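# Stand the sand core upright in its empty mould print

## Task

Pick up the sand core lying on the board and set it upright in the empty print of the mould, blade pointing down into the round cavity the same way as the core already standing on the other side; then release it.

## Robot and tools

Robot: two arms, left_arm and right_arm, each a six-joint arm ending in a parallel two-finger gripper. The scene frame has its origin on the table top between the arms, +x pointing out over the table, +z up, and left_arm on the +y side. The names left and right refer to the arms only, not to sides of a camera image. Bases: left_arm at (-0.001, +0.294, 0) m with quat_wxyz (+0.995, 0, 0, -0.098); right_arm at (+0.048, -0.231, 0) m with quat_wxyz (+0.997, 0, 0, +0.077). Joint ranges in rad, base to gripper: waist -2.618 to 3.054, shoulder 0 to 3.142, elbow 0 to 3.142, wrist pitch -1.571 to 1.571, wrist yaw -1.571 to 1.571, wrist roll -2.094 to 2.094. The fingers extend along the gripper's +z axis and close along its y axis. end_effector_position is the point midway between the finger pads, roughly 1 cm short of the tips.

Pose rows. Every motion command uses one row of 16 numbers covering both arms, even if one arm stays put: left_arm x, y, z, qw, qx, qy, qz, opening, then right_arm in the same 8-number order. x, y, z are an absolute target for end_effector_position in metres in the scene frame; the quaternion (w first) is an absolute target orientation in that frame. Opening runs from -1 (closed) to +1 (fully open, 0.094 m); it is an absolute finger setting, not an offset. To hold an arm still or keep an orientation, resend the same exact pose and quaternion from the last result taken before it was meant to stay, not a drifted reading.

execute_actions(actions, pictures): actions is a list holding one item or nothing. An empty list only returns the state (with pictures). An action item {"rows": [...], "steps": n} gives 1 to 15 rows, each applied for one control step of 1/30 s; steps is at most 15 (default 15), and the final row repeats if rows run out; at least 5 steps. A wait item {"steps": n} (up to 300) sends nothing and returns once n steps have elapsed since the previous result, counting your reply time. A call is rejected with nothing sent if any target lies more than 0.6 m from that arm's last reported position along any gripper axis. Each step's command is clipped to within 70 mm and 16 degrees of the measured pose, so long moves need several calls; after an action, each arm continues only to its last clipped pose. The result is taken 5 steps before the action ends; those steps run during your next reply. Pictures come only for an empty list or pictures: true.

move(target, speed): target is one 16-number row as above (absolute poses). The grippers travel in straight lines toward them, all finishing together, lasting 0.5 to 10 s (cut off at 10 s). speed is the top path speed in m/s, 0.002 to 0.5, default 0.25; rotation is limited to twice that in rad/s. Opening is applied at the start. Paths ignore obstacles and the other arm. The result adds a move: line stating the ending (done, off_target, moving, held, fault), any limits (paced = pose clipped; held = a check blocked steps, after which the arm may jump faster), and each gripper's remaining distance from its target. Pictures are included.

wait(seconds): 0 to 10 s with nothing new sent. zoom_image(camera, region): enlarged view of cam_head_left or cam_head_right (each 504x504); region [x0, y0, x1, y1] in pixels from the top-left, no larger than 504 by 504. read_manual(section): licence texts only. finished_scene(scene): ends and grades the current scene (1 or 2), irreversible; the goal must be met and stay met.

Reading results: the state line lists each gripper's position and quaternion; printed positions can be off, more so at long reach, and motions often finish a centimetre or more short, usually low. grip_measured is the measured finger opening on the command scale (per-arm bias up to about 1 mm). A Hand target line appears when nothing is kept back. pose unreachable and HELD mark steps where the clearance check altered or blocked commands. FAULT and OVER-TEMPERATURE FAULT lines report arm stops; MOTOR HOT warns from 75 °C, with stops at 90 °C and a collapse at 100 °C. Holding loads heats motors, even while you think.

Gripping: to hold a part, command an opening below grip_measured; about 0.03 below grips firmly, less grips gently. Pad force is around 50 to 62 N and spikes briefly at contact.

Cautions: occasional tugs may act on a held part or nudge loose objects. Never let anything leave the table. Avoid arm-to-arm contact or pressing. Faster moves strike harder, and targets set beyond a contact push harder; approach slowly near contact. Quicker completion, smooth motion and low effort help; replies take time while the simulation runs.

Each tool is called by a JSON object that holds its "op" and its "data", one argument or row to a line.

## Session

I'll start by looking at the current state of the scene.

{"op": "execute_actions", "data": {
  "actions": []
}}

Scene clock: 0.00 s of 4800.00 s.
left_arm: end_effector_position=(+0.2730, +0.0874, +0.1745) grip_measured=+1.000 end_effector_quat_wxyz=(+0.080, -0.555, +0.825, -0.073) | right_arm: end_effector_position=(+0.4103, -0.3498, +0.3850) grip_measured=+1.000 end_effector_quat_wxyz=(+0.356, -0.387, +0.781, -0.336)
Joint positions: left_arm=[-0.512  1.675  1.58  -1.292 -0.115 -1.883  0.094] | right_arm=[-0.488  1.336  1.679 -0.891 -0.033 -1.235  0.094]
Joint velocities: left_arm=[-0.002  0.002 -0.007  0.022 -0.022 -0.066  0.   ] | right_arm=[ 0.002 -0.002  0.012 -0.081  0.022  0.022  0.   ]
Motor temperatures (°C, as the motors report them): left_arm=[29 30 30 31 31 32] | right_arm=[30 29 31 31 30 29]
Hand target (left_arm): +0.273, +0.089, +0.180; +0.085, -0.555, +0.824, -0.076
Hand target (right_arm): +0.409, -0.349, +0.394; +0.365, -0.384, +0.776, -0.342

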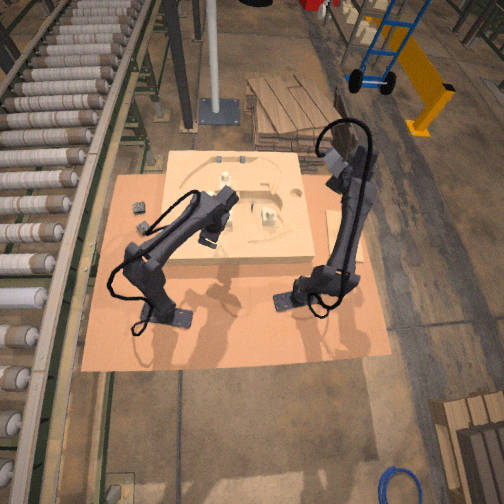

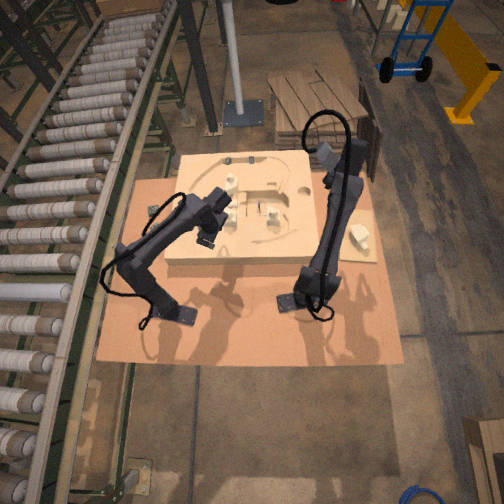

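{"op": "zoom_image", "data": {
  "camera": "cam_head_left",
  "region": [150, 140, 330, 280]
}}

{"op": "zoom_image", "data": {
  "camera": "cam_head_right",
  "region": [150, 140, 400, 280]
}}

Region (150, 140, 330, 280) of cam_head_left's 504x504 image, scaled by 2.800, with more detail than that image has.

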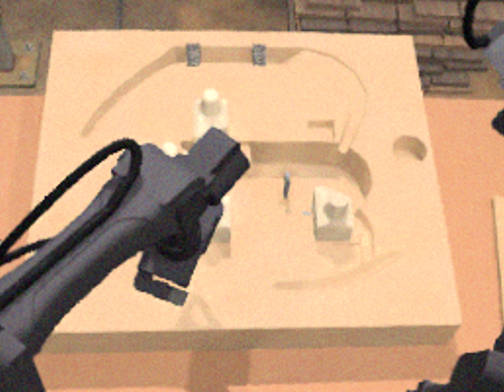

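Region (150, 140, 400, 280) of cam_head_right's 504x504 image, scaled by 2.016, with more detail than that image has; it fills the top 282 rows of this view, and the rest is white.

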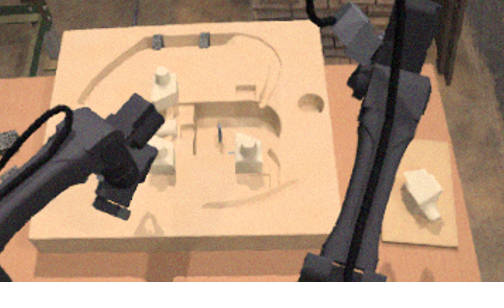

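{"op": "move", "data": {
  "target": [0.12, 0.42, 0.30, 0.0, -0.2, 0.98, 0.0, 1.0, 0.10, -0.45, 0.36, 0.0, 0.3, 0.954, 0.0, 1.0],
  "speed": 0.3
}}

Scene clock: 5.57 s of 4800.00 s.
left_arm: end_effector_position=(+0.1245, +0.4303, +0.2970) grip_measured=+1.000 end_effector_quat_wxyz=(+0.217, -0.202, +0.943, +0.149) | right_arm: end_effector_position=(+0.0996, -0.4577, +0.3595) grip_measured=+1.000 end_effector_quat_wxyz=(+0.151, +0.274, +0.907, -0.280)
Joint positions: left_arm=[ 1.032  0.987  1.498 -1.548  0.012  0.41   0.094] | right_arm=[-1.49   1.189  1.827 -1.562  0.02  -0.755  0.094]
Joint velocities: left_arm=[-0.002 -0.037 -0.012 -0.051  0.007 -0.037  0.   ] | right_arm=[-0.017 -0.002 -0.012 -0.037  0.037  0.066  0.   ]
Motor temperatures (°C, as the motors report them): left_arm=[29 30 31 31 31 32] | right_arm=[30 29 32 31 30 29]
Hand target (left_arm): +0.125, +0.432, +0.303; +0.220, -0.197, +0.943, +0.155
Hand target (right_arm): +0.097, -0.452, +0.359; +0.151, +0.278, +0.906, -0.281
Off the commanded pose (left_arm): 0.012 m, 31 deg; orientation clipped at the last step of the last action.
Off the commanded pose (right_arm): 0.008 m, 37 deg; orientation clipped at the last step of the last action.
joint sent to its limit (left arm) — the command would take joint 4 (wrist pitch) past its lower limit, so that joint was sent only as far as its limit.
joint sent to its limit (right arm) — the command would take joint 4 (wrist pitch) past its lower limit, so that joint was sent only as far as its limit.
Kept back: nothing.
move: off_target (left_arm, right_arm); limits=paced

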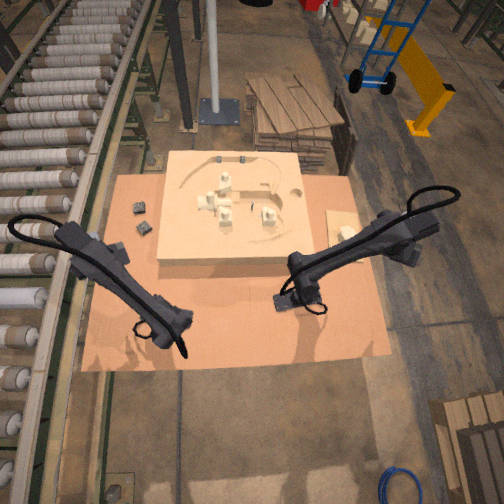

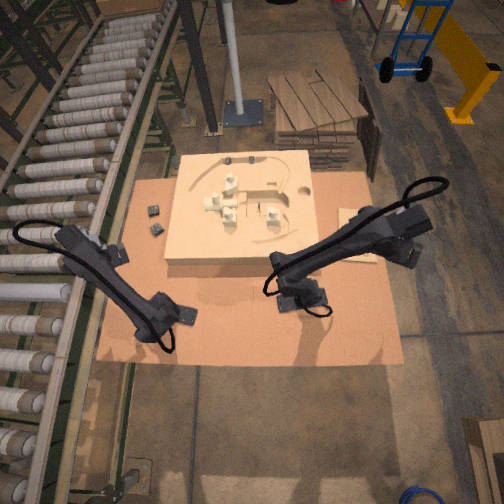

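{"op": "zoom_image", "data": {
  "camera": "cam_head_left",
  "region": [185, 155, 315, 255]
}}

{"op": "zoom_image", "data": {
  "camera": "cam_head_right",
  "region": [190, 155, 320, 255]
}}

Region (185, 155, 315, 255) of cam_head_left's 504x504 image, scaled by 3.877, with more detail than that image has; it fills the top 388 rows of this view, and the rest is white.

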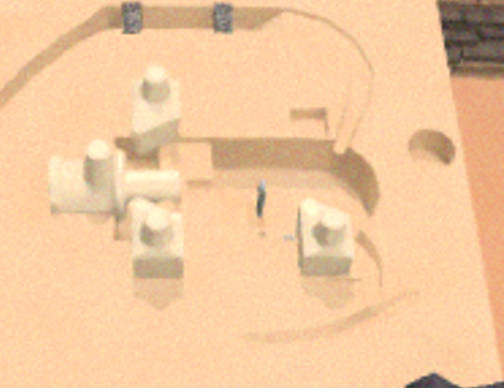

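Region (190, 155, 320, 255) of cam_head_right's 504x504 image, scaled by 3.877, with more detail than that image has; it fills the top 388 rows of this view, and the rest is white.

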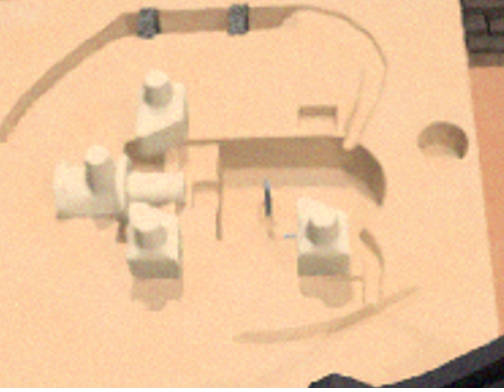

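{"op": "zoom_image", "data": {
  "camera": "cam_head_left",
  "region": [235, 172, 295, 237]
}}

{"op": "zoom_image", "data": {
  "camera": "cam_head_right",
  "region": [240, 172, 300, 237]
}}

{"op": "zoom_image", "data": {
  "camera": "cam_head_left",
  "region": [190, 165, 250, 235]
}}

Region (235, 172, 295, 237) of cam_head_left's 504x504 image, scaled by 7.754, with more detail than that image has; it fills the left 465 columns of this view, and the rest is white.

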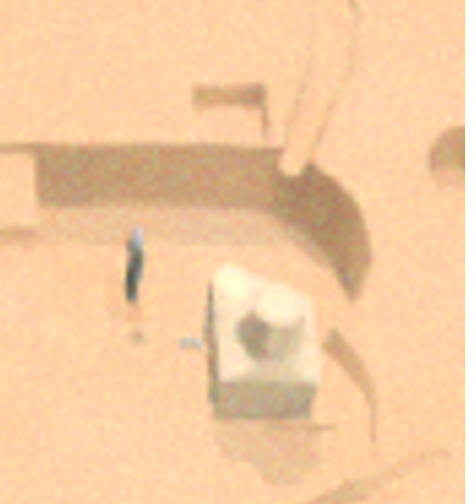

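Region (240, 172, 300, 237) of cam_head_right's 504x504 image, scaled by 7.754, with more detail than that image has; it fills the left 465 columns of this view, and the rest is white.

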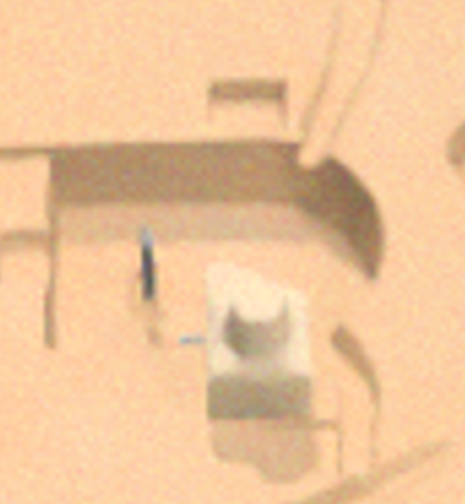

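Region (190, 165, 250, 235) of cam_head_left's 504x504 image, scaled by 7.200, with more detail than that image has; it fills the left 432 columns of this view, and the rest is white.

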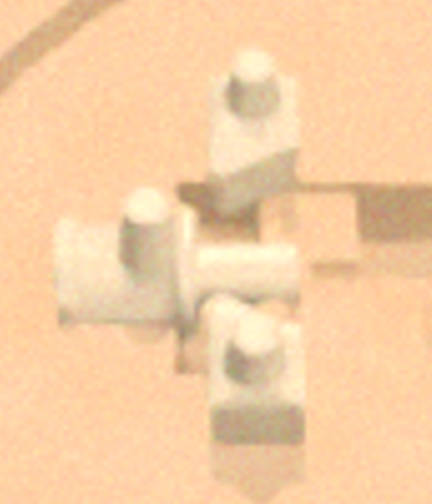

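{"op": "move", "data": {
  "target": [0.125, 0.432, 0.303, 0.220, -0.197, 0.943, 0.155, 1.0, -0.03, -0.50, 0.16, 0.0, 0.799, 0.602, 0.0, 1.0],
  "speed": 0.3
}}

Scene clock: 10.17 s of 4800.00 s.
left_arm: end_effector_position=(+0.1244, +0.4304, +0.2970) grip_measured=+1.000 end_effector_quat_wxyz=(+0.217, -0.200, +0.944, +0.150) | right_arm: end_effector_position=(-0.0309, -0.5005, +0.1607) grip_measured=+1.000 end_effector_quat_wxyz=(-0.011, +0.793, +0.610, -0.007)
Joint positions: left_arm=[ 1.032  0.987  1.498 -1.548  0.011  0.416  0.094] | right_arm=[-1.996  1.61   1.476 -1.438  0.026 -0.013  0.094]
Joint velocities: left_arm=[-0.017  0.002 -0.002 -0.037 -0.051 -0.007  0.   ] | right_arm=[ 0.007 -0.002 -0.007  0.11   0.007  0.022  0.   ]
Motor temperatures (°C, as the motors report them): left_arm=[29 30 31 32 31 32] | right_arm=[30 29 32 31 30 29]
Hand target (left_arm): +0.125, +0.432, +0.303; +0.220, -0.197, +0.943, +0.155
Hand target (right_arm): -0.031, -0.501, +0.158; -0.008, +0.797, +0.604, -0.006
Off the commanded pose (left_arm): 0.006 m, 1 deg.
Off the commanded pose (right_arm): 0.001 m, 2 deg.
Kept back: nothing.
move: done

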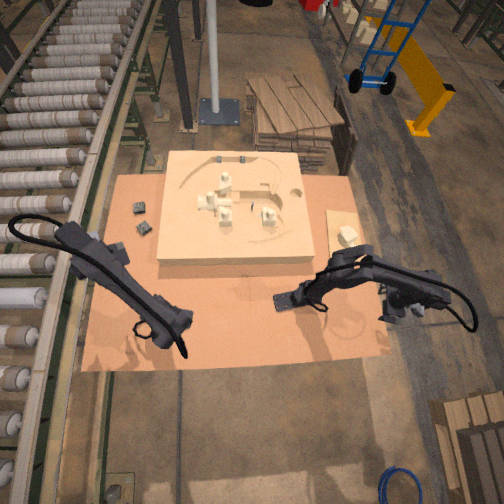

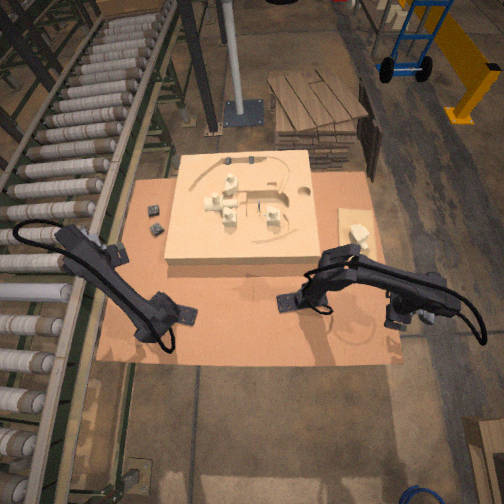

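{"op": "zoom_image", "data": {
  "camera": "cam_head_left",
  "region": [320, 205, 380, 265]
}}

{"op": "zoom_image", "data": {
  "camera": "cam_head_right",
  "region": [330, 205, 390, 265]
}}

Region (320, 205, 380, 265) of cam_head_left's 504x504 image, scaled by 8.400, with more detail than that image has.

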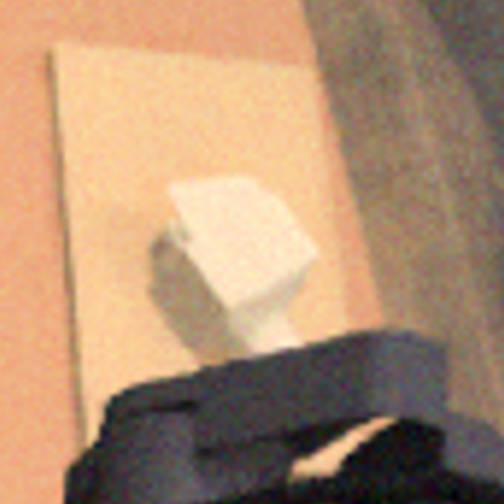

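Region (330, 205, 390, 265) of cam_head_right's 504x504 image, scaled by 8.400, with more detail than that image has.

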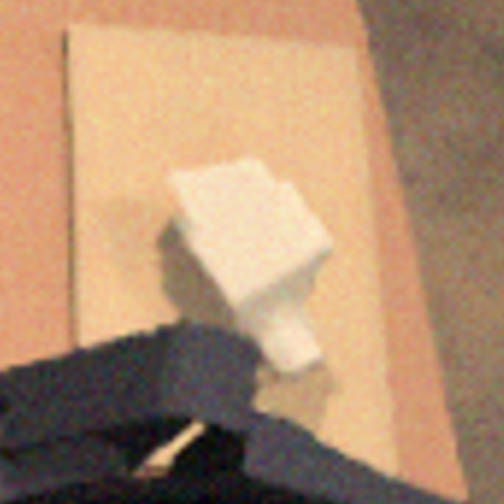

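{"op": "move", "data": {
  "target": [0.125, 0.432, 0.303, 0.220, -0.197, 0.943, 0.155, 1.0, -0.16, -0.42, 0.12, 0.0, 0.925, 0.38, 0.0, 1.0],
  "speed": 0.3
}}

Scene clock: 11.93 s of 4800.00 s.
left_arm: end_effector_position=(+0.1244, +0.4304, +0.2970) grip_measured=+1.000 end_effector_quat_wxyz=(+0.217, -0.200, +0.944, +0.150) | right_arm: end_effector_position=(-0.1622, -0.4175, +0.1240) grip_measured=+1.000 end_effector_quat_wxyz=(-0.008, +0.926, +0.378, +0.000)
Joint positions: left_arm=[ 1.032  0.987  1.498 -1.548  0.011  0.416  0.094] | right_arm=[-2.563  1.61   1.33  -1.297  0.016 -0.043  0.094]
Joint velocities: left_arm=[-0.012 -0.002 -0.007 -0.022 -0.051 -0.007  0.   ] | right_arm=[-0.012 -0.012 -0.002 -0.051 -0.051 -0.037  0.   ]
Motor temperatures (°C, as the motors report them): left_arm=[29 30 32 32 31 32] | right_arm=[30 29 32 31 30 29]
Hand target (left_arm): +0.125, +0.432, +0.303; +0.220, -0.197, +0.943, +0.155
Hand target (right_arm): -0.162, -0.418, +0.120; -0.005, +0.925, +0.380, +0.002
Off the commanded pose (left_arm): 0.006 m, 1 deg.
Off the commanded pose (right_arm): 0.005 m, 1 deg.
Kept back: nothing.
move: done

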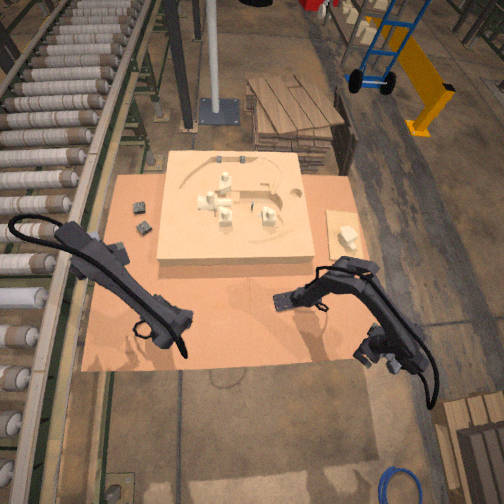

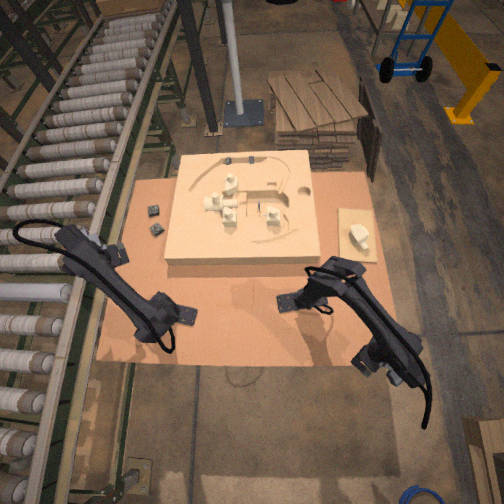

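{"op": "zoom_image", "data": {
  "camera": "cam_head_left",
  "region": [325, 215, 375, 265]
}}

{"op": "zoom_image", "data": {
  "camera": "cam_head_right",
  "region": [335, 212, 385, 262]
}}

Region (325, 215, 375, 265) of cam_head_left's 504x504 image, scaled by 10.080, with more detail than that image has.

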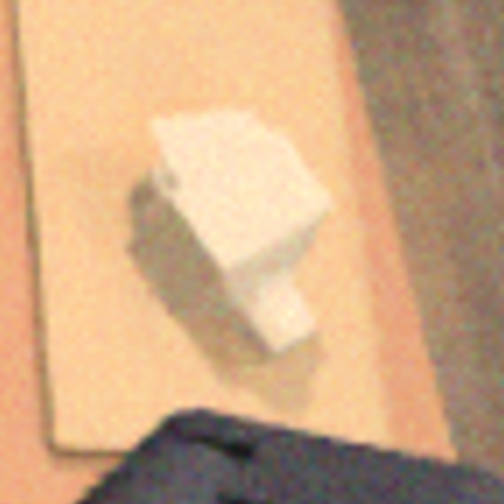

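Region (335, 212, 385, 262) of cam_head_right's 504x504 image, scaled by 10.080, with more detail than that image has.

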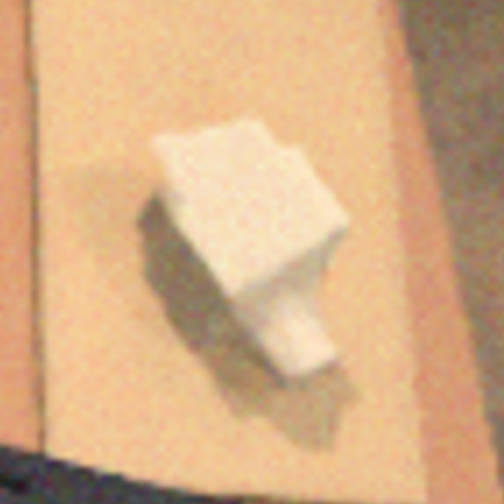

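{"op": "zoom_image", "data": {
  "camera": "cam_head_left",
  "region": [265, 275, 345, 335]
}}

{"op": "zoom_image", "data": {
  "camera": "cam_head_left",
  "region": [125, 290, 205, 360]
}}

{"op": "zoom_image", "data": {
  "camera": "cam_head_left",
  "region": [340, 310, 430, 390]
}}

Region (265, 275, 345, 335) of cam_head_left's 504x504 image, scaled by 6.300, with more detail than that image has; it fills the top 378 rows of this view, and the rest is white.

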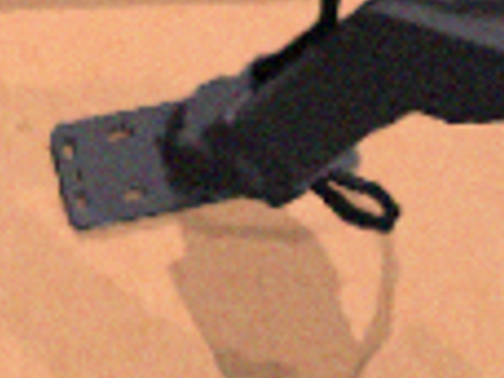

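Region (125, 290, 205, 360) of cam_head_left's 504x504 image, scaled by 6.300, with more detail than that image has; it fills the top 441 rows of this view, and the rest is white.

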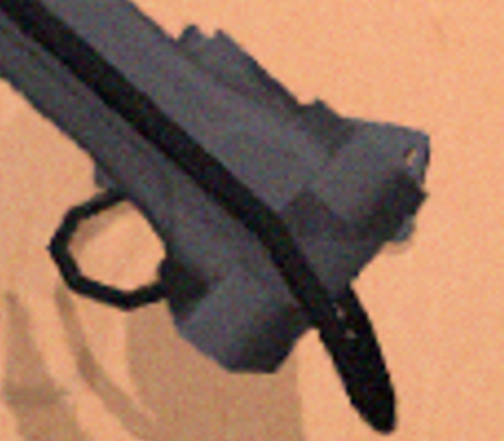

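Region (340, 310, 430, 390) of cam_head_left's 504x504 image, scaled by 5.600, with more detail than that image has.

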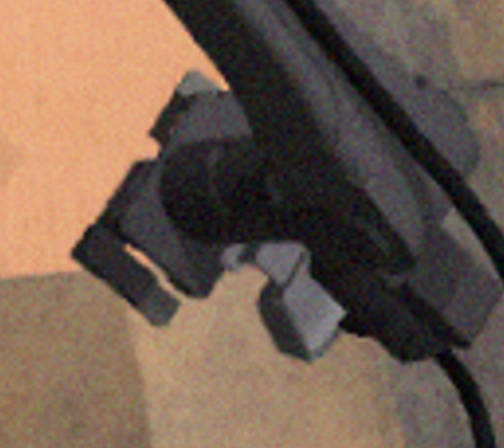

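{"op": "zoom_image", "data": {
  "camera": "cam_head_left",
  "region": [100, 140, 180, 200]
}}

{"op": "zoom_image", "data": {
  "camera": "cam_head_left",
  "region": [285, 140, 365, 220]
}}

{"op": "zoom_image", "data": {
  "camera": "cam_head_left",
  "region": [70, 330, 130, 390]
}}

{"op": "zoom_image", "data": {
  "camera": "cam_head_left",
  "region": [145, 245, 205, 295]
}}

{"op": "zoom_image", "data": {
  "camera": "cam_head_left",
  "region": [280, 240, 340, 290]
}}

Region (100, 140, 180, 200) of cam_head_left's 504x504 image, scaled by 6.300, with more detail than that image has; it fills the top 378 rows of this view, and the rest is white.

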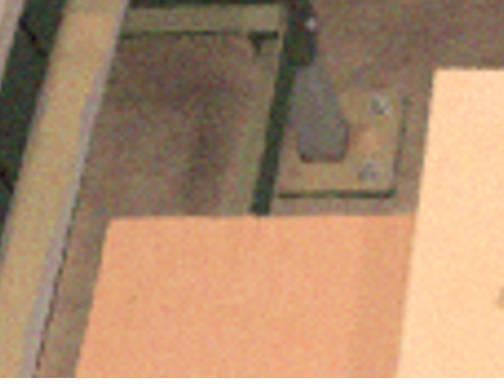

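Region (285, 140, 365, 220) of cam_head_left's 504x504 image, scaled by 6.300, with more detail than that image has.

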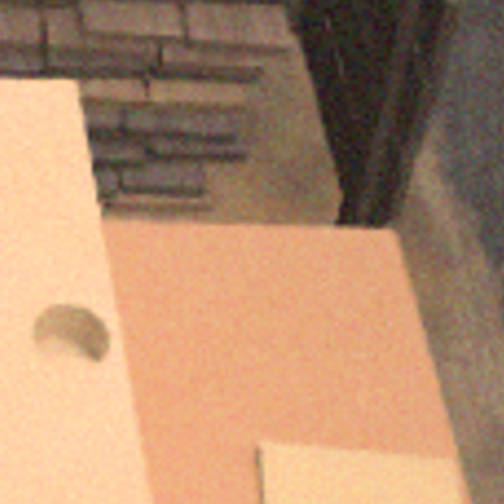

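Region (70, 330, 130, 390) of cam_head_left's 504x504 image, scaled by 8.400, with more detail than that image has.

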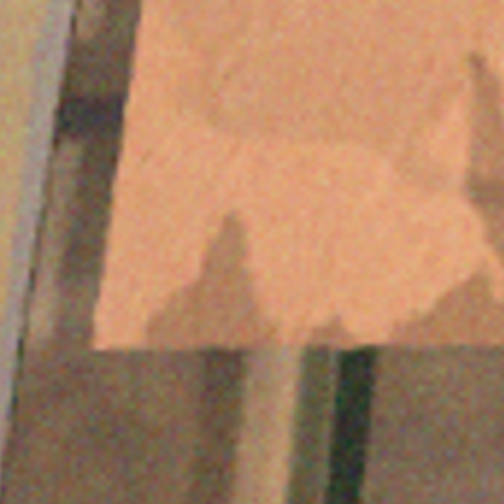

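Region (145, 245, 205, 295) of cam_head_left's 504x504 image, scaled by 8.400, with more detail than that image has.

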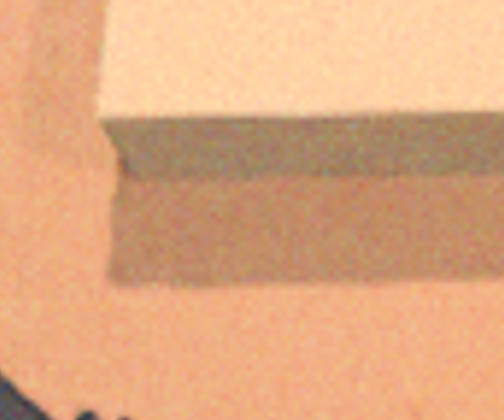

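Region (280, 240, 340, 290) of cam_head_left's 504x504 image, scaled by 8.400, with more detail than that image has.

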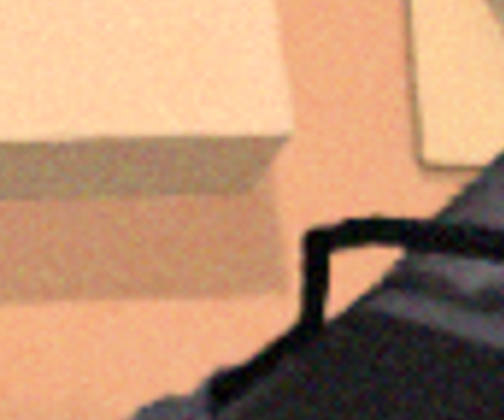

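{"op": "zoom_image", "data": {
  "camera": "cam_head_left",
  "region": [210, 168, 246, 204]
}}

{"op": "zoom_image", "data": {
  "camera": "cam_head_right",
  "region": [215, 170, 251, 206]
}}

{"op": "zoom_image", "data": {
  "camera": "cam_head_right",
  "region": [342, 218, 378, 254]
}}

{"op": "zoom_image", "data": {
  "camera": "cam_head_left",
  "region": [331, 220, 367, 256]
}}

Region (210, 168, 246, 204) of cam_head_left's 504x504 image, scaled by 14.000, with more detail than that image has.

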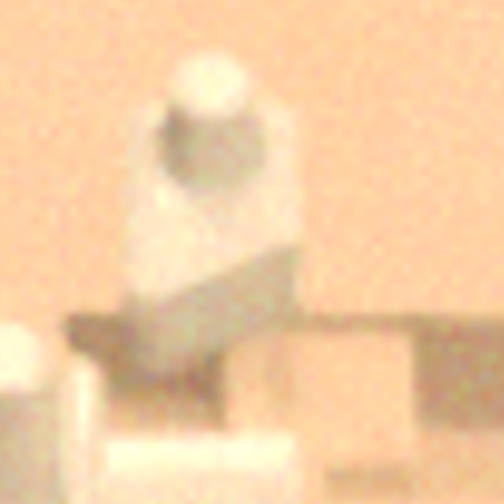

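Region (215, 170, 251, 206) of cam_head_right's 504x504 image, scaled by 14.000, with more detail than that image has.

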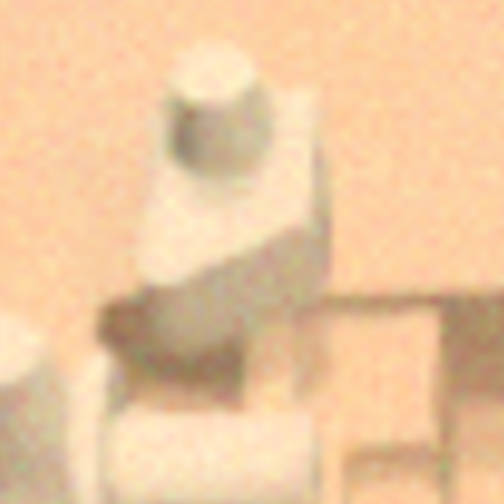

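Region (342, 218, 378, 254) of cam_head_right's 504x504 image, scaled by 14.000, with more detail than that image has.

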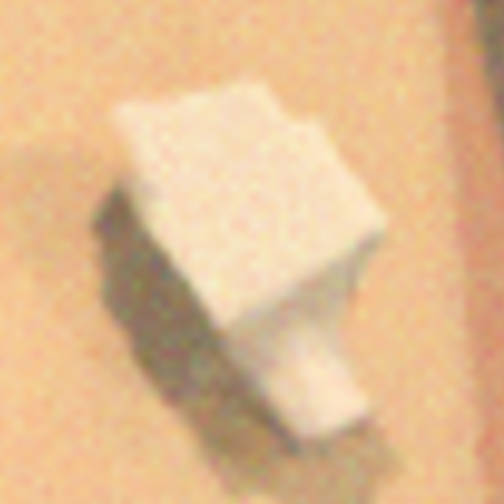

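Region (331, 220, 367, 256) of cam_head_left's 504x504 image, scaled by 14.000, with more detail than that image has.

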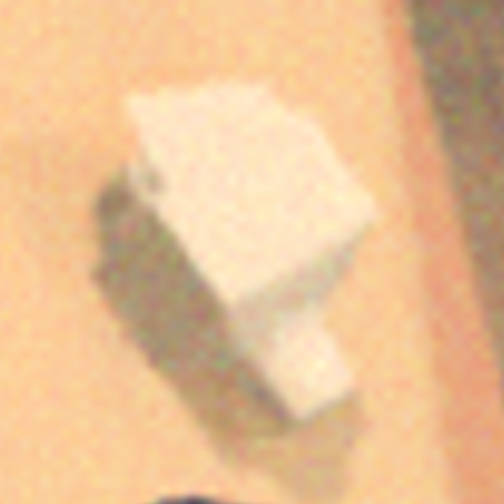

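{"op": "zoom_image", "data": {
  "camera": "cam_head_left",
  "region": [318, 204, 378, 264]
}}

{"op": "zoom_image", "data": {
  "camera": "cam_head_right",
  "region": [328, 204, 388, 264]
}}

Region (318, 204, 378, 264) of cam_head_left's 504x504 image, scaled by 8.400, with more detail than that image has.

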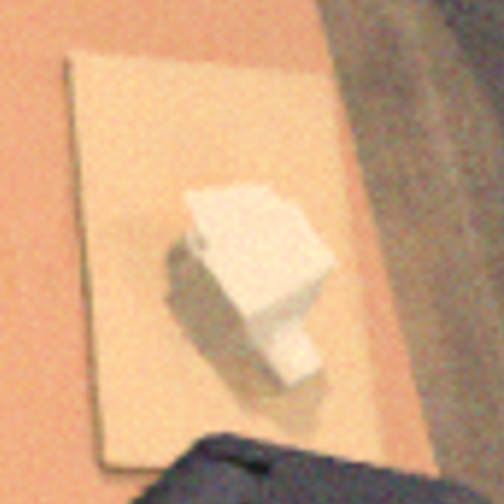

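Region (328, 204, 388, 264) of cam_head_right's 504x504 image, scaled by 8.400, with more detail than that image has.

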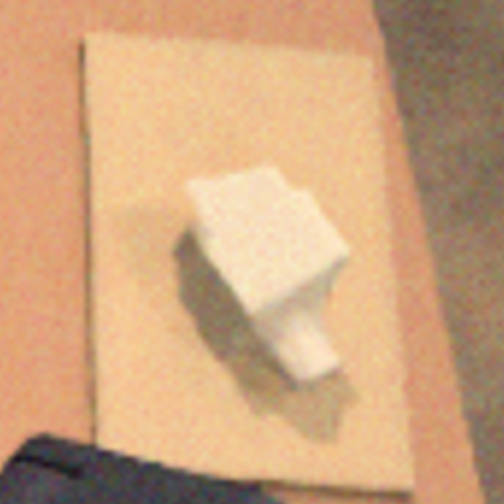

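{"op": "zoom_image", "data": {
  "camera": "cam_head_right",
  "region": [120, 145, 200, 205]
}}

{"op": "zoom_image", "data": {
  "camera": "cam_head_right",
  "region": [295, 140, 375, 200]
}}

{"op": "zoom_image", "data": {
  "camera": "cam_head_right",
  "region": [80, 330, 140, 380]
}}

{"op": "zoom_image", "data": {
  "camera": "cam_head_right",
  "region": [300, 290, 420, 390]
}}

{"op": "zoom_image", "data": {
  "camera": "cam_head_right",
  "region": [155, 245, 215, 295]
}}

{"op": "zoom_image", "data": {
  "camera": "cam_head_right",
  "region": [270, 240, 340, 320]
}}

Region (120, 145, 200, 205) of cam_head_right's 504x504 image, scaled by 6.300, with more detail than that image has; it fills the top 378 rows of this view, and the rest is white.

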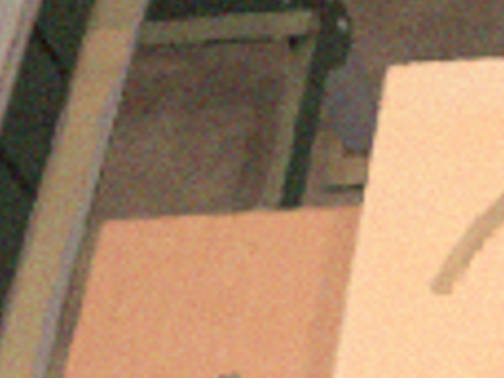

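Region (295, 140, 375, 200) of cam_head_right's 504x504 image, scaled by 6.300, with more detail than that image has; it fills the top 378 rows of this view, and the rest is white.

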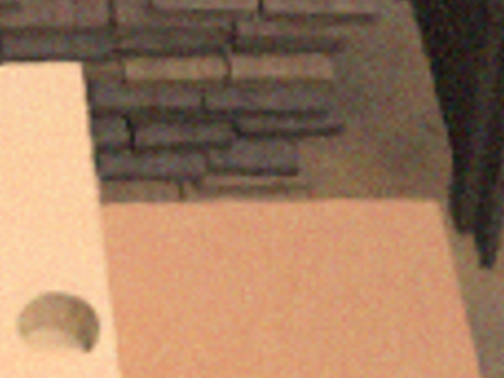

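Region (80, 330, 140, 380) of cam_head_right's 504x504 image, scaled by 8.400, with more detail than that image has.

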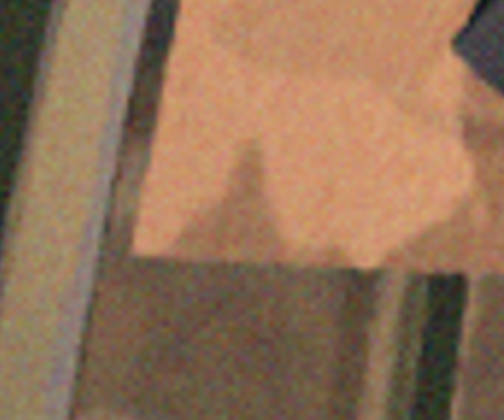

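Region (300, 290, 420, 390) of cam_head_right's 504x504 image, scaled by 4.200, with more detail than that image has.

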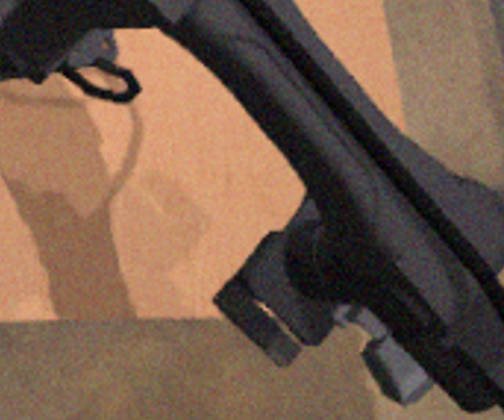

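Region (155, 245, 215, 295) of cam_head_right's 504x504 image, scaled by 8.400, with more detail than that image has.

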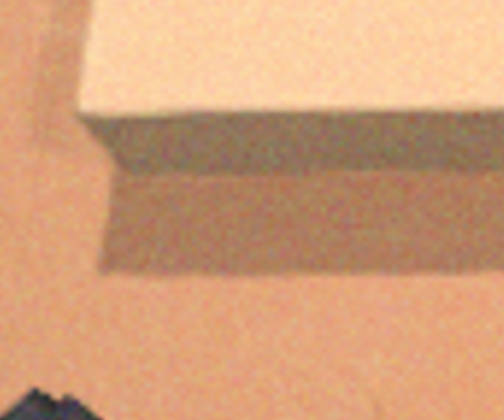

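Region (270, 240, 340, 320) of cam_head_right's 504x504 image, scaled by 6.300, with more detail than that image has; it fills the left 441 columns of this view, and the rest is white.

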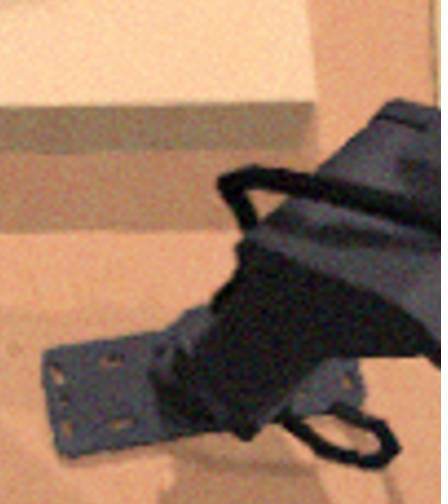

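{"op": "zoom_image", "data": {
  "camera": "cam_head_left",
  "region": [370, 340, 415, 385]
}}

{"op": "zoom_image", "data": {
  "camera": "cam_head_right",
  "region": [370, 350, 415, 395]
}}

{"op": "zoom_image", "data": {
  "camera": "cam_head_left",
  "region": [50, 215, 140, 295]
}}

Region (370, 340, 415, 385) of cam_head_left's 504x504 image, scaled by 11.200, with more detail than that image has.

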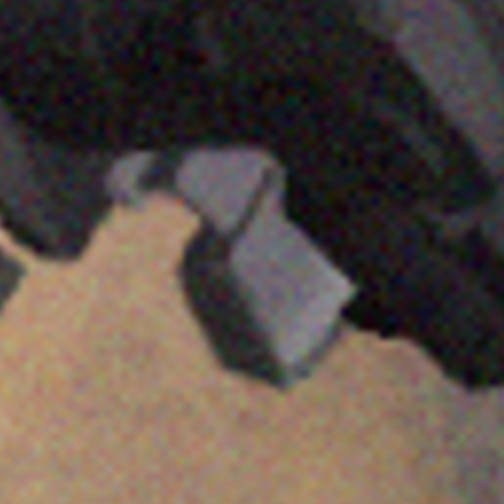

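Region (370, 350, 415, 395) of cam_head_right's 504x504 image, scaled by 11.200, with more detail than that image has.

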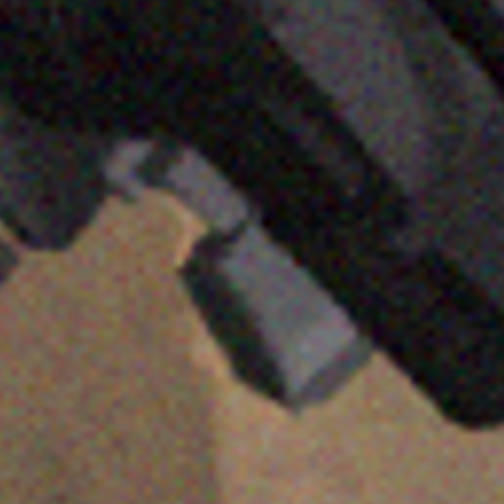

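Region (50, 215, 140, 295) of cam_head_left's 504x504 image, scaled by 5.600, with more detail than that image has.

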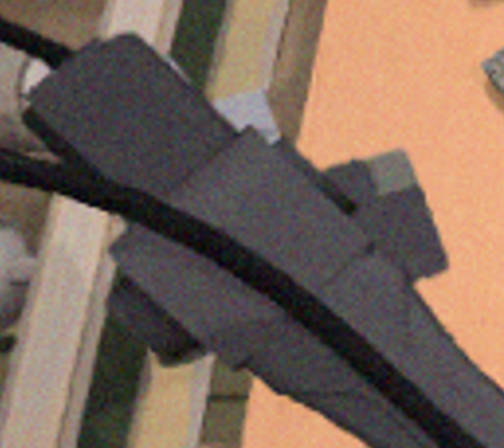

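{"op": "move", "data": {
  "target": [0.125, 0.432, 0.303, 0.220, -0.197, 0.943, 0.155, 1.0, 0.299, -0.492, 0.13, -0.0638, 0.9320, 0.2024, 0.2939, 1.0],
  "speed": 0.3
}}

Scene clock: 42.47 s of 4800.00 s.
left_arm: end_effector_position=(+0.1244, +0.4304, +0.2970) grip_measured=+1.000 end_effector_quat_wxyz=(+0.217, -0.200, +0.944, +0.150) | right_arm: end_effector_position=(+0.2978, -0.4864, +0.1191) grip_measured=+1.000 end_effector_quat_wxyz=(-0.072, +0.934, +0.204, +0.286)
Joint positions: left_arm=[ 1.032  0.987  1.498 -1.548  0.011  0.416  0.094] | right_arm=[-1.237  1.837  1.45  -1.168 -0.598  1.633  0.094]
Joint velocities: left_arm=[-0.007  0.007 -0.002  0.051 -0.051 -0.022  0.   ] | right_arm=[-0.002  0.002  0.002  0.022 -0.037 -0.022  0.   ]
Motor temperatures (°C, as the motors report them): left_arm=[29 30 33 33 31 32] | right_arm=[30 31 32 31 30 29]
Hand target (left_arm): +0.125, +0.432, +0.303; +0.220, -0.197, +0.943, +0.155
Hand target (right_arm): +0.304, -0.493, +0.128; -0.058, +0.931, +0.206, +0.296
Off the commanded pose (left_arm): 0.006 m, 1 deg.
Off the commanded pose (right_arm): 0.012 m, 1 deg.
Kept back: nothing.
After step 90, 25.27 s passed at rest.
move: off_target (right_arm)

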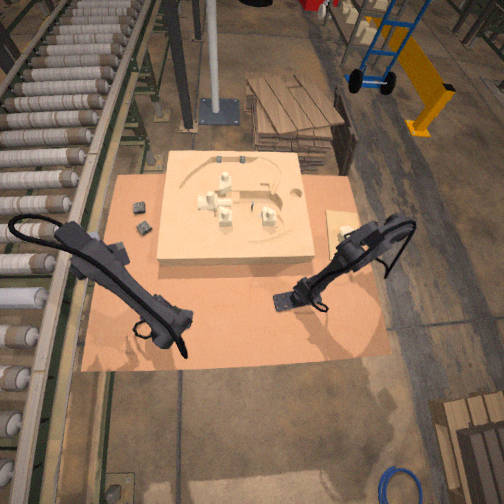

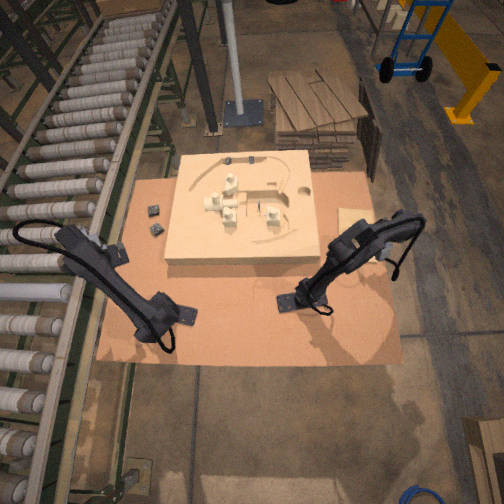

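{"op": "zoom_image", "data": {
  "camera": "cam_head_left",
  "region": [320, 195, 420, 285]
}}

{"op": "zoom_image", "data": {
  "camera": "cam_head_right",
  "region": [325, 195, 425, 285]
}}

Region (320, 195, 420, 285) of cam_head_left's 504x504 image, scaled by 5.040, with more detail than that image has; it fills the top 454 rows of this view, and the rest is white.

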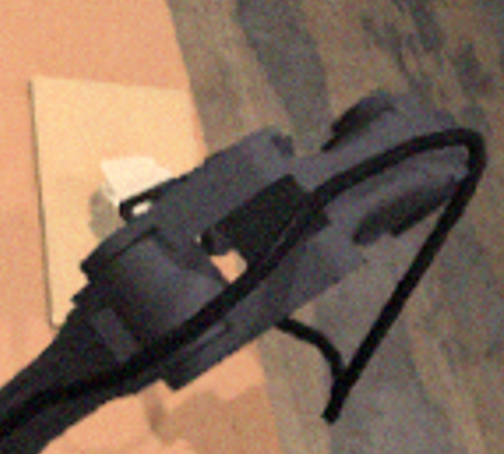

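Region (325, 195, 425, 285) of cam_head_right's 504x504 image, scaled by 5.040, with more detail than that image has; it fills the top 454 rows of this view, and the rest is white.

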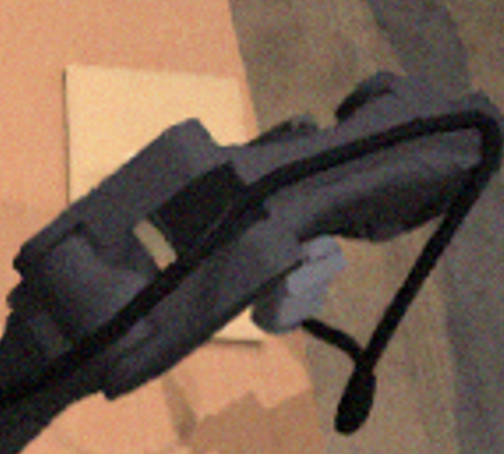

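{"op": "zoom_image", "data": {
  "camera": "cam_head_left",
  "region": [331, 220, 367, 256]
}}

Region (331, 220, 367, 256) of cam_head_left's 504x504 image, scaled by 14.000, with more detail than that image has.

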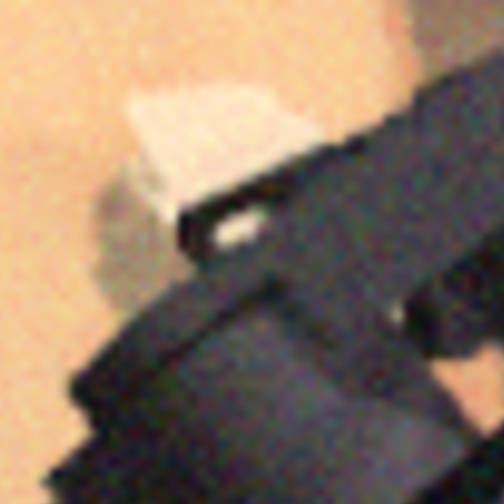

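{"op": "move", "data": {
  "target": [0.125, 0.432, 0.303, 0.220, -0.197, 0.943, 0.155, 1.0, 0.302, -0.4975, 0.060, -0.0638, 0.9320, 0.2024, 0.2939, 1.0],
  "speed": 0.08
}}

Scene clock: 44.57 s of 4800.00 s.
left_arm: end_effector_position=(+0.1244, +0.4304, +0.2970) grip_measured=+1.000 end_effector_quat_wxyz=(+0.217, -0.200, +0.944, +0.150) | right_arm: end_effector_position=(+0.3042, -0.4983, +0.0624) grip_measured=+1.000 end_effector_quat_wxyz=(-0.061, +0.933, +0.206, +0.289)
Joint positions: left_arm=[ 1.032  0.987  1.498 -1.548  0.011  0.416  0.094] | right_arm=[-1.237  1.919  1.327 -0.937 -0.598  1.636  0.094]
Joint velocities: left_arm=[-0.002  0.002 -0.002  0.037 -0.007  0.081  0.   ] | right_arm=[ 0.017 -0.002 -0.002 -0.022 -0.007  0.022  0.   ]
Motor temperatures (°C, as the motors report them): left_arm=[29 30 33 33 31 32] | right_arm=[30 31 33 31 30 29]
Hand target (left_arm): +0.125, +0.432, +0.303; +0.220, -0.197, +0.943, +0.155
Hand target (right_arm): +0.302, -0.498, +0.060; -0.064, +0.932, +0.202, +0.294
Off the commanded pose (left_arm): 0.006 m, 1 deg.
Off the commanded pose (right_arm): 0.003 m, 1 deg.
Kept back: nothing.
move: done

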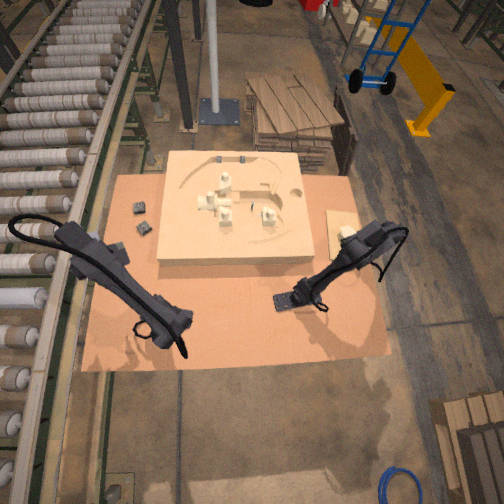

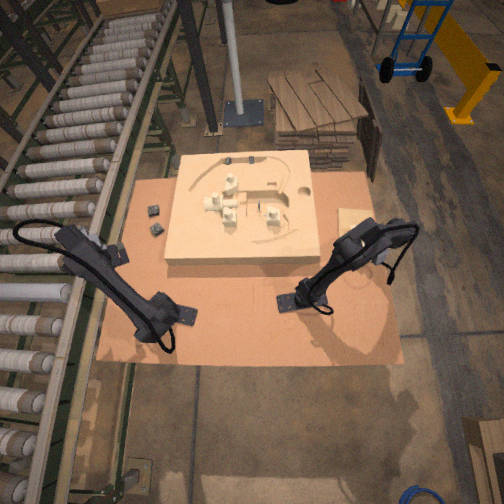

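{"op": "zoom_image", "data": {
  "camera": "cam_head_right",
  "region": [335, 205, 415, 285]
}}

{"op": "zoom_image", "data": {
  "camera": "cam_head_left",
  "region": [325, 210, 405, 290]
}}

Region (335, 205, 415, 285) of cam_head_right's 504x504 image, scaled by 6.300, with more detail than that image has.

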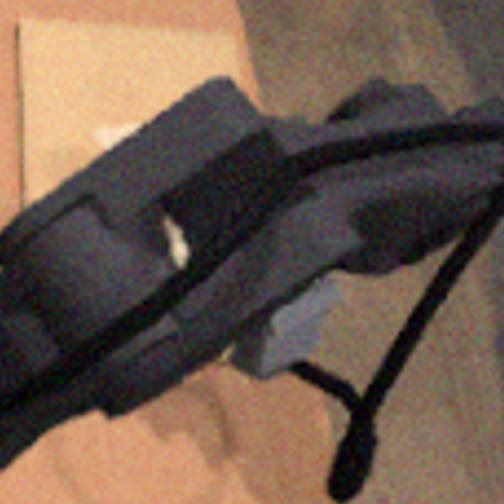

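Region (325, 210, 405, 290) of cam_head_left's 504x504 image, scaled by 6.300, with more detail than that image has.

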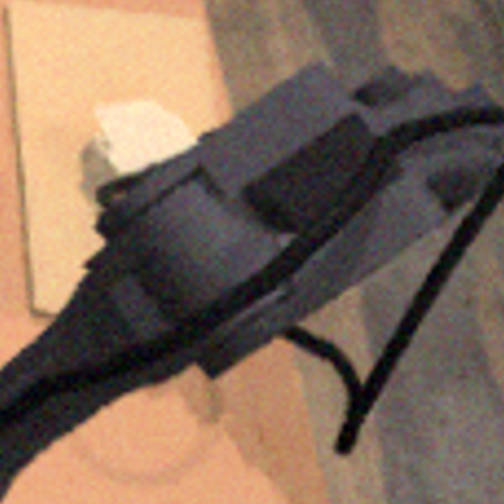

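{"op": "move", "data": {
  "target": [0.125, 0.432, 0.303, 0.220, -0.197, 0.943, 0.155, 1.0, 0.2985, -0.4905, 0.045, -0.0638, 0.9320, 0.2024, 0.2939, 0.6],
  "speed": 0.04
}}

Scene clock: 45.90 s of 4800.00 s.
left_arm: end_effector_position=(+0.1244, +0.4304, +0.2970) grip_measured=+1.000 end_effector_quat_wxyz=(+0.217, -0.199, +0.944, +0.150) | right_arm: end_effector_position=(+0.3001, -0.4907, +0.0458) grip_measured=+0.602 end_effector_quat_wxyz=(-0.065, +0.933, +0.205, +0.288)
Joint positions: left_arm=[ 1.032  0.987  1.498 -1.548  0.011  0.416  0.094] | right_arm=[-1.237  1.919  1.256 -0.875 -0.598  1.636  0.075]
Joint velocities: left_arm=[-0.002 -0.007 -0.027 -0.095  0.007  0.007  0.   ] | right_arm=[-0.012  0.017 -0.002 -0.051 -0.007 -0.095 -0.   ]
Motor temperatures (°C, as the motors report them): left_arm=[29 30 33 33 31 32] | right_arm=[30 31 32 31 30 29]
Hand target (left_arm): +0.125, +0.432, +0.303; +0.220, -0.197, +0.943, +0.155
Hand target (right_arm): +0.298, -0.491, +0.045; -0.064, +0.932, +0.203, +0.294
Off the commanded pose (left_arm): 0.006 m, 1 deg.
Off the commanded pose (right_arm): 0.002 m, 1 deg.
Kept back: nothing.
move: done

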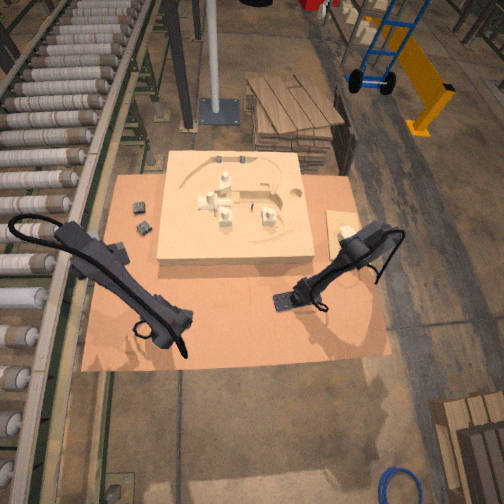

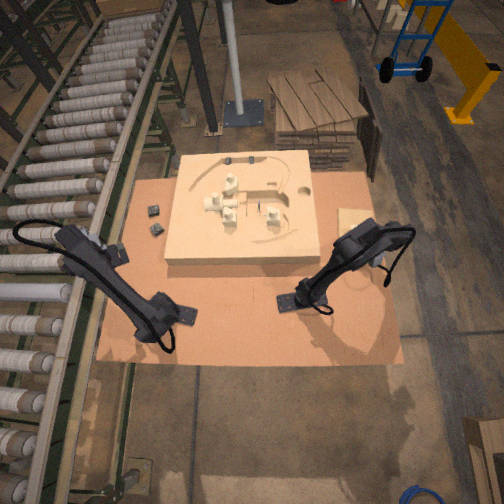

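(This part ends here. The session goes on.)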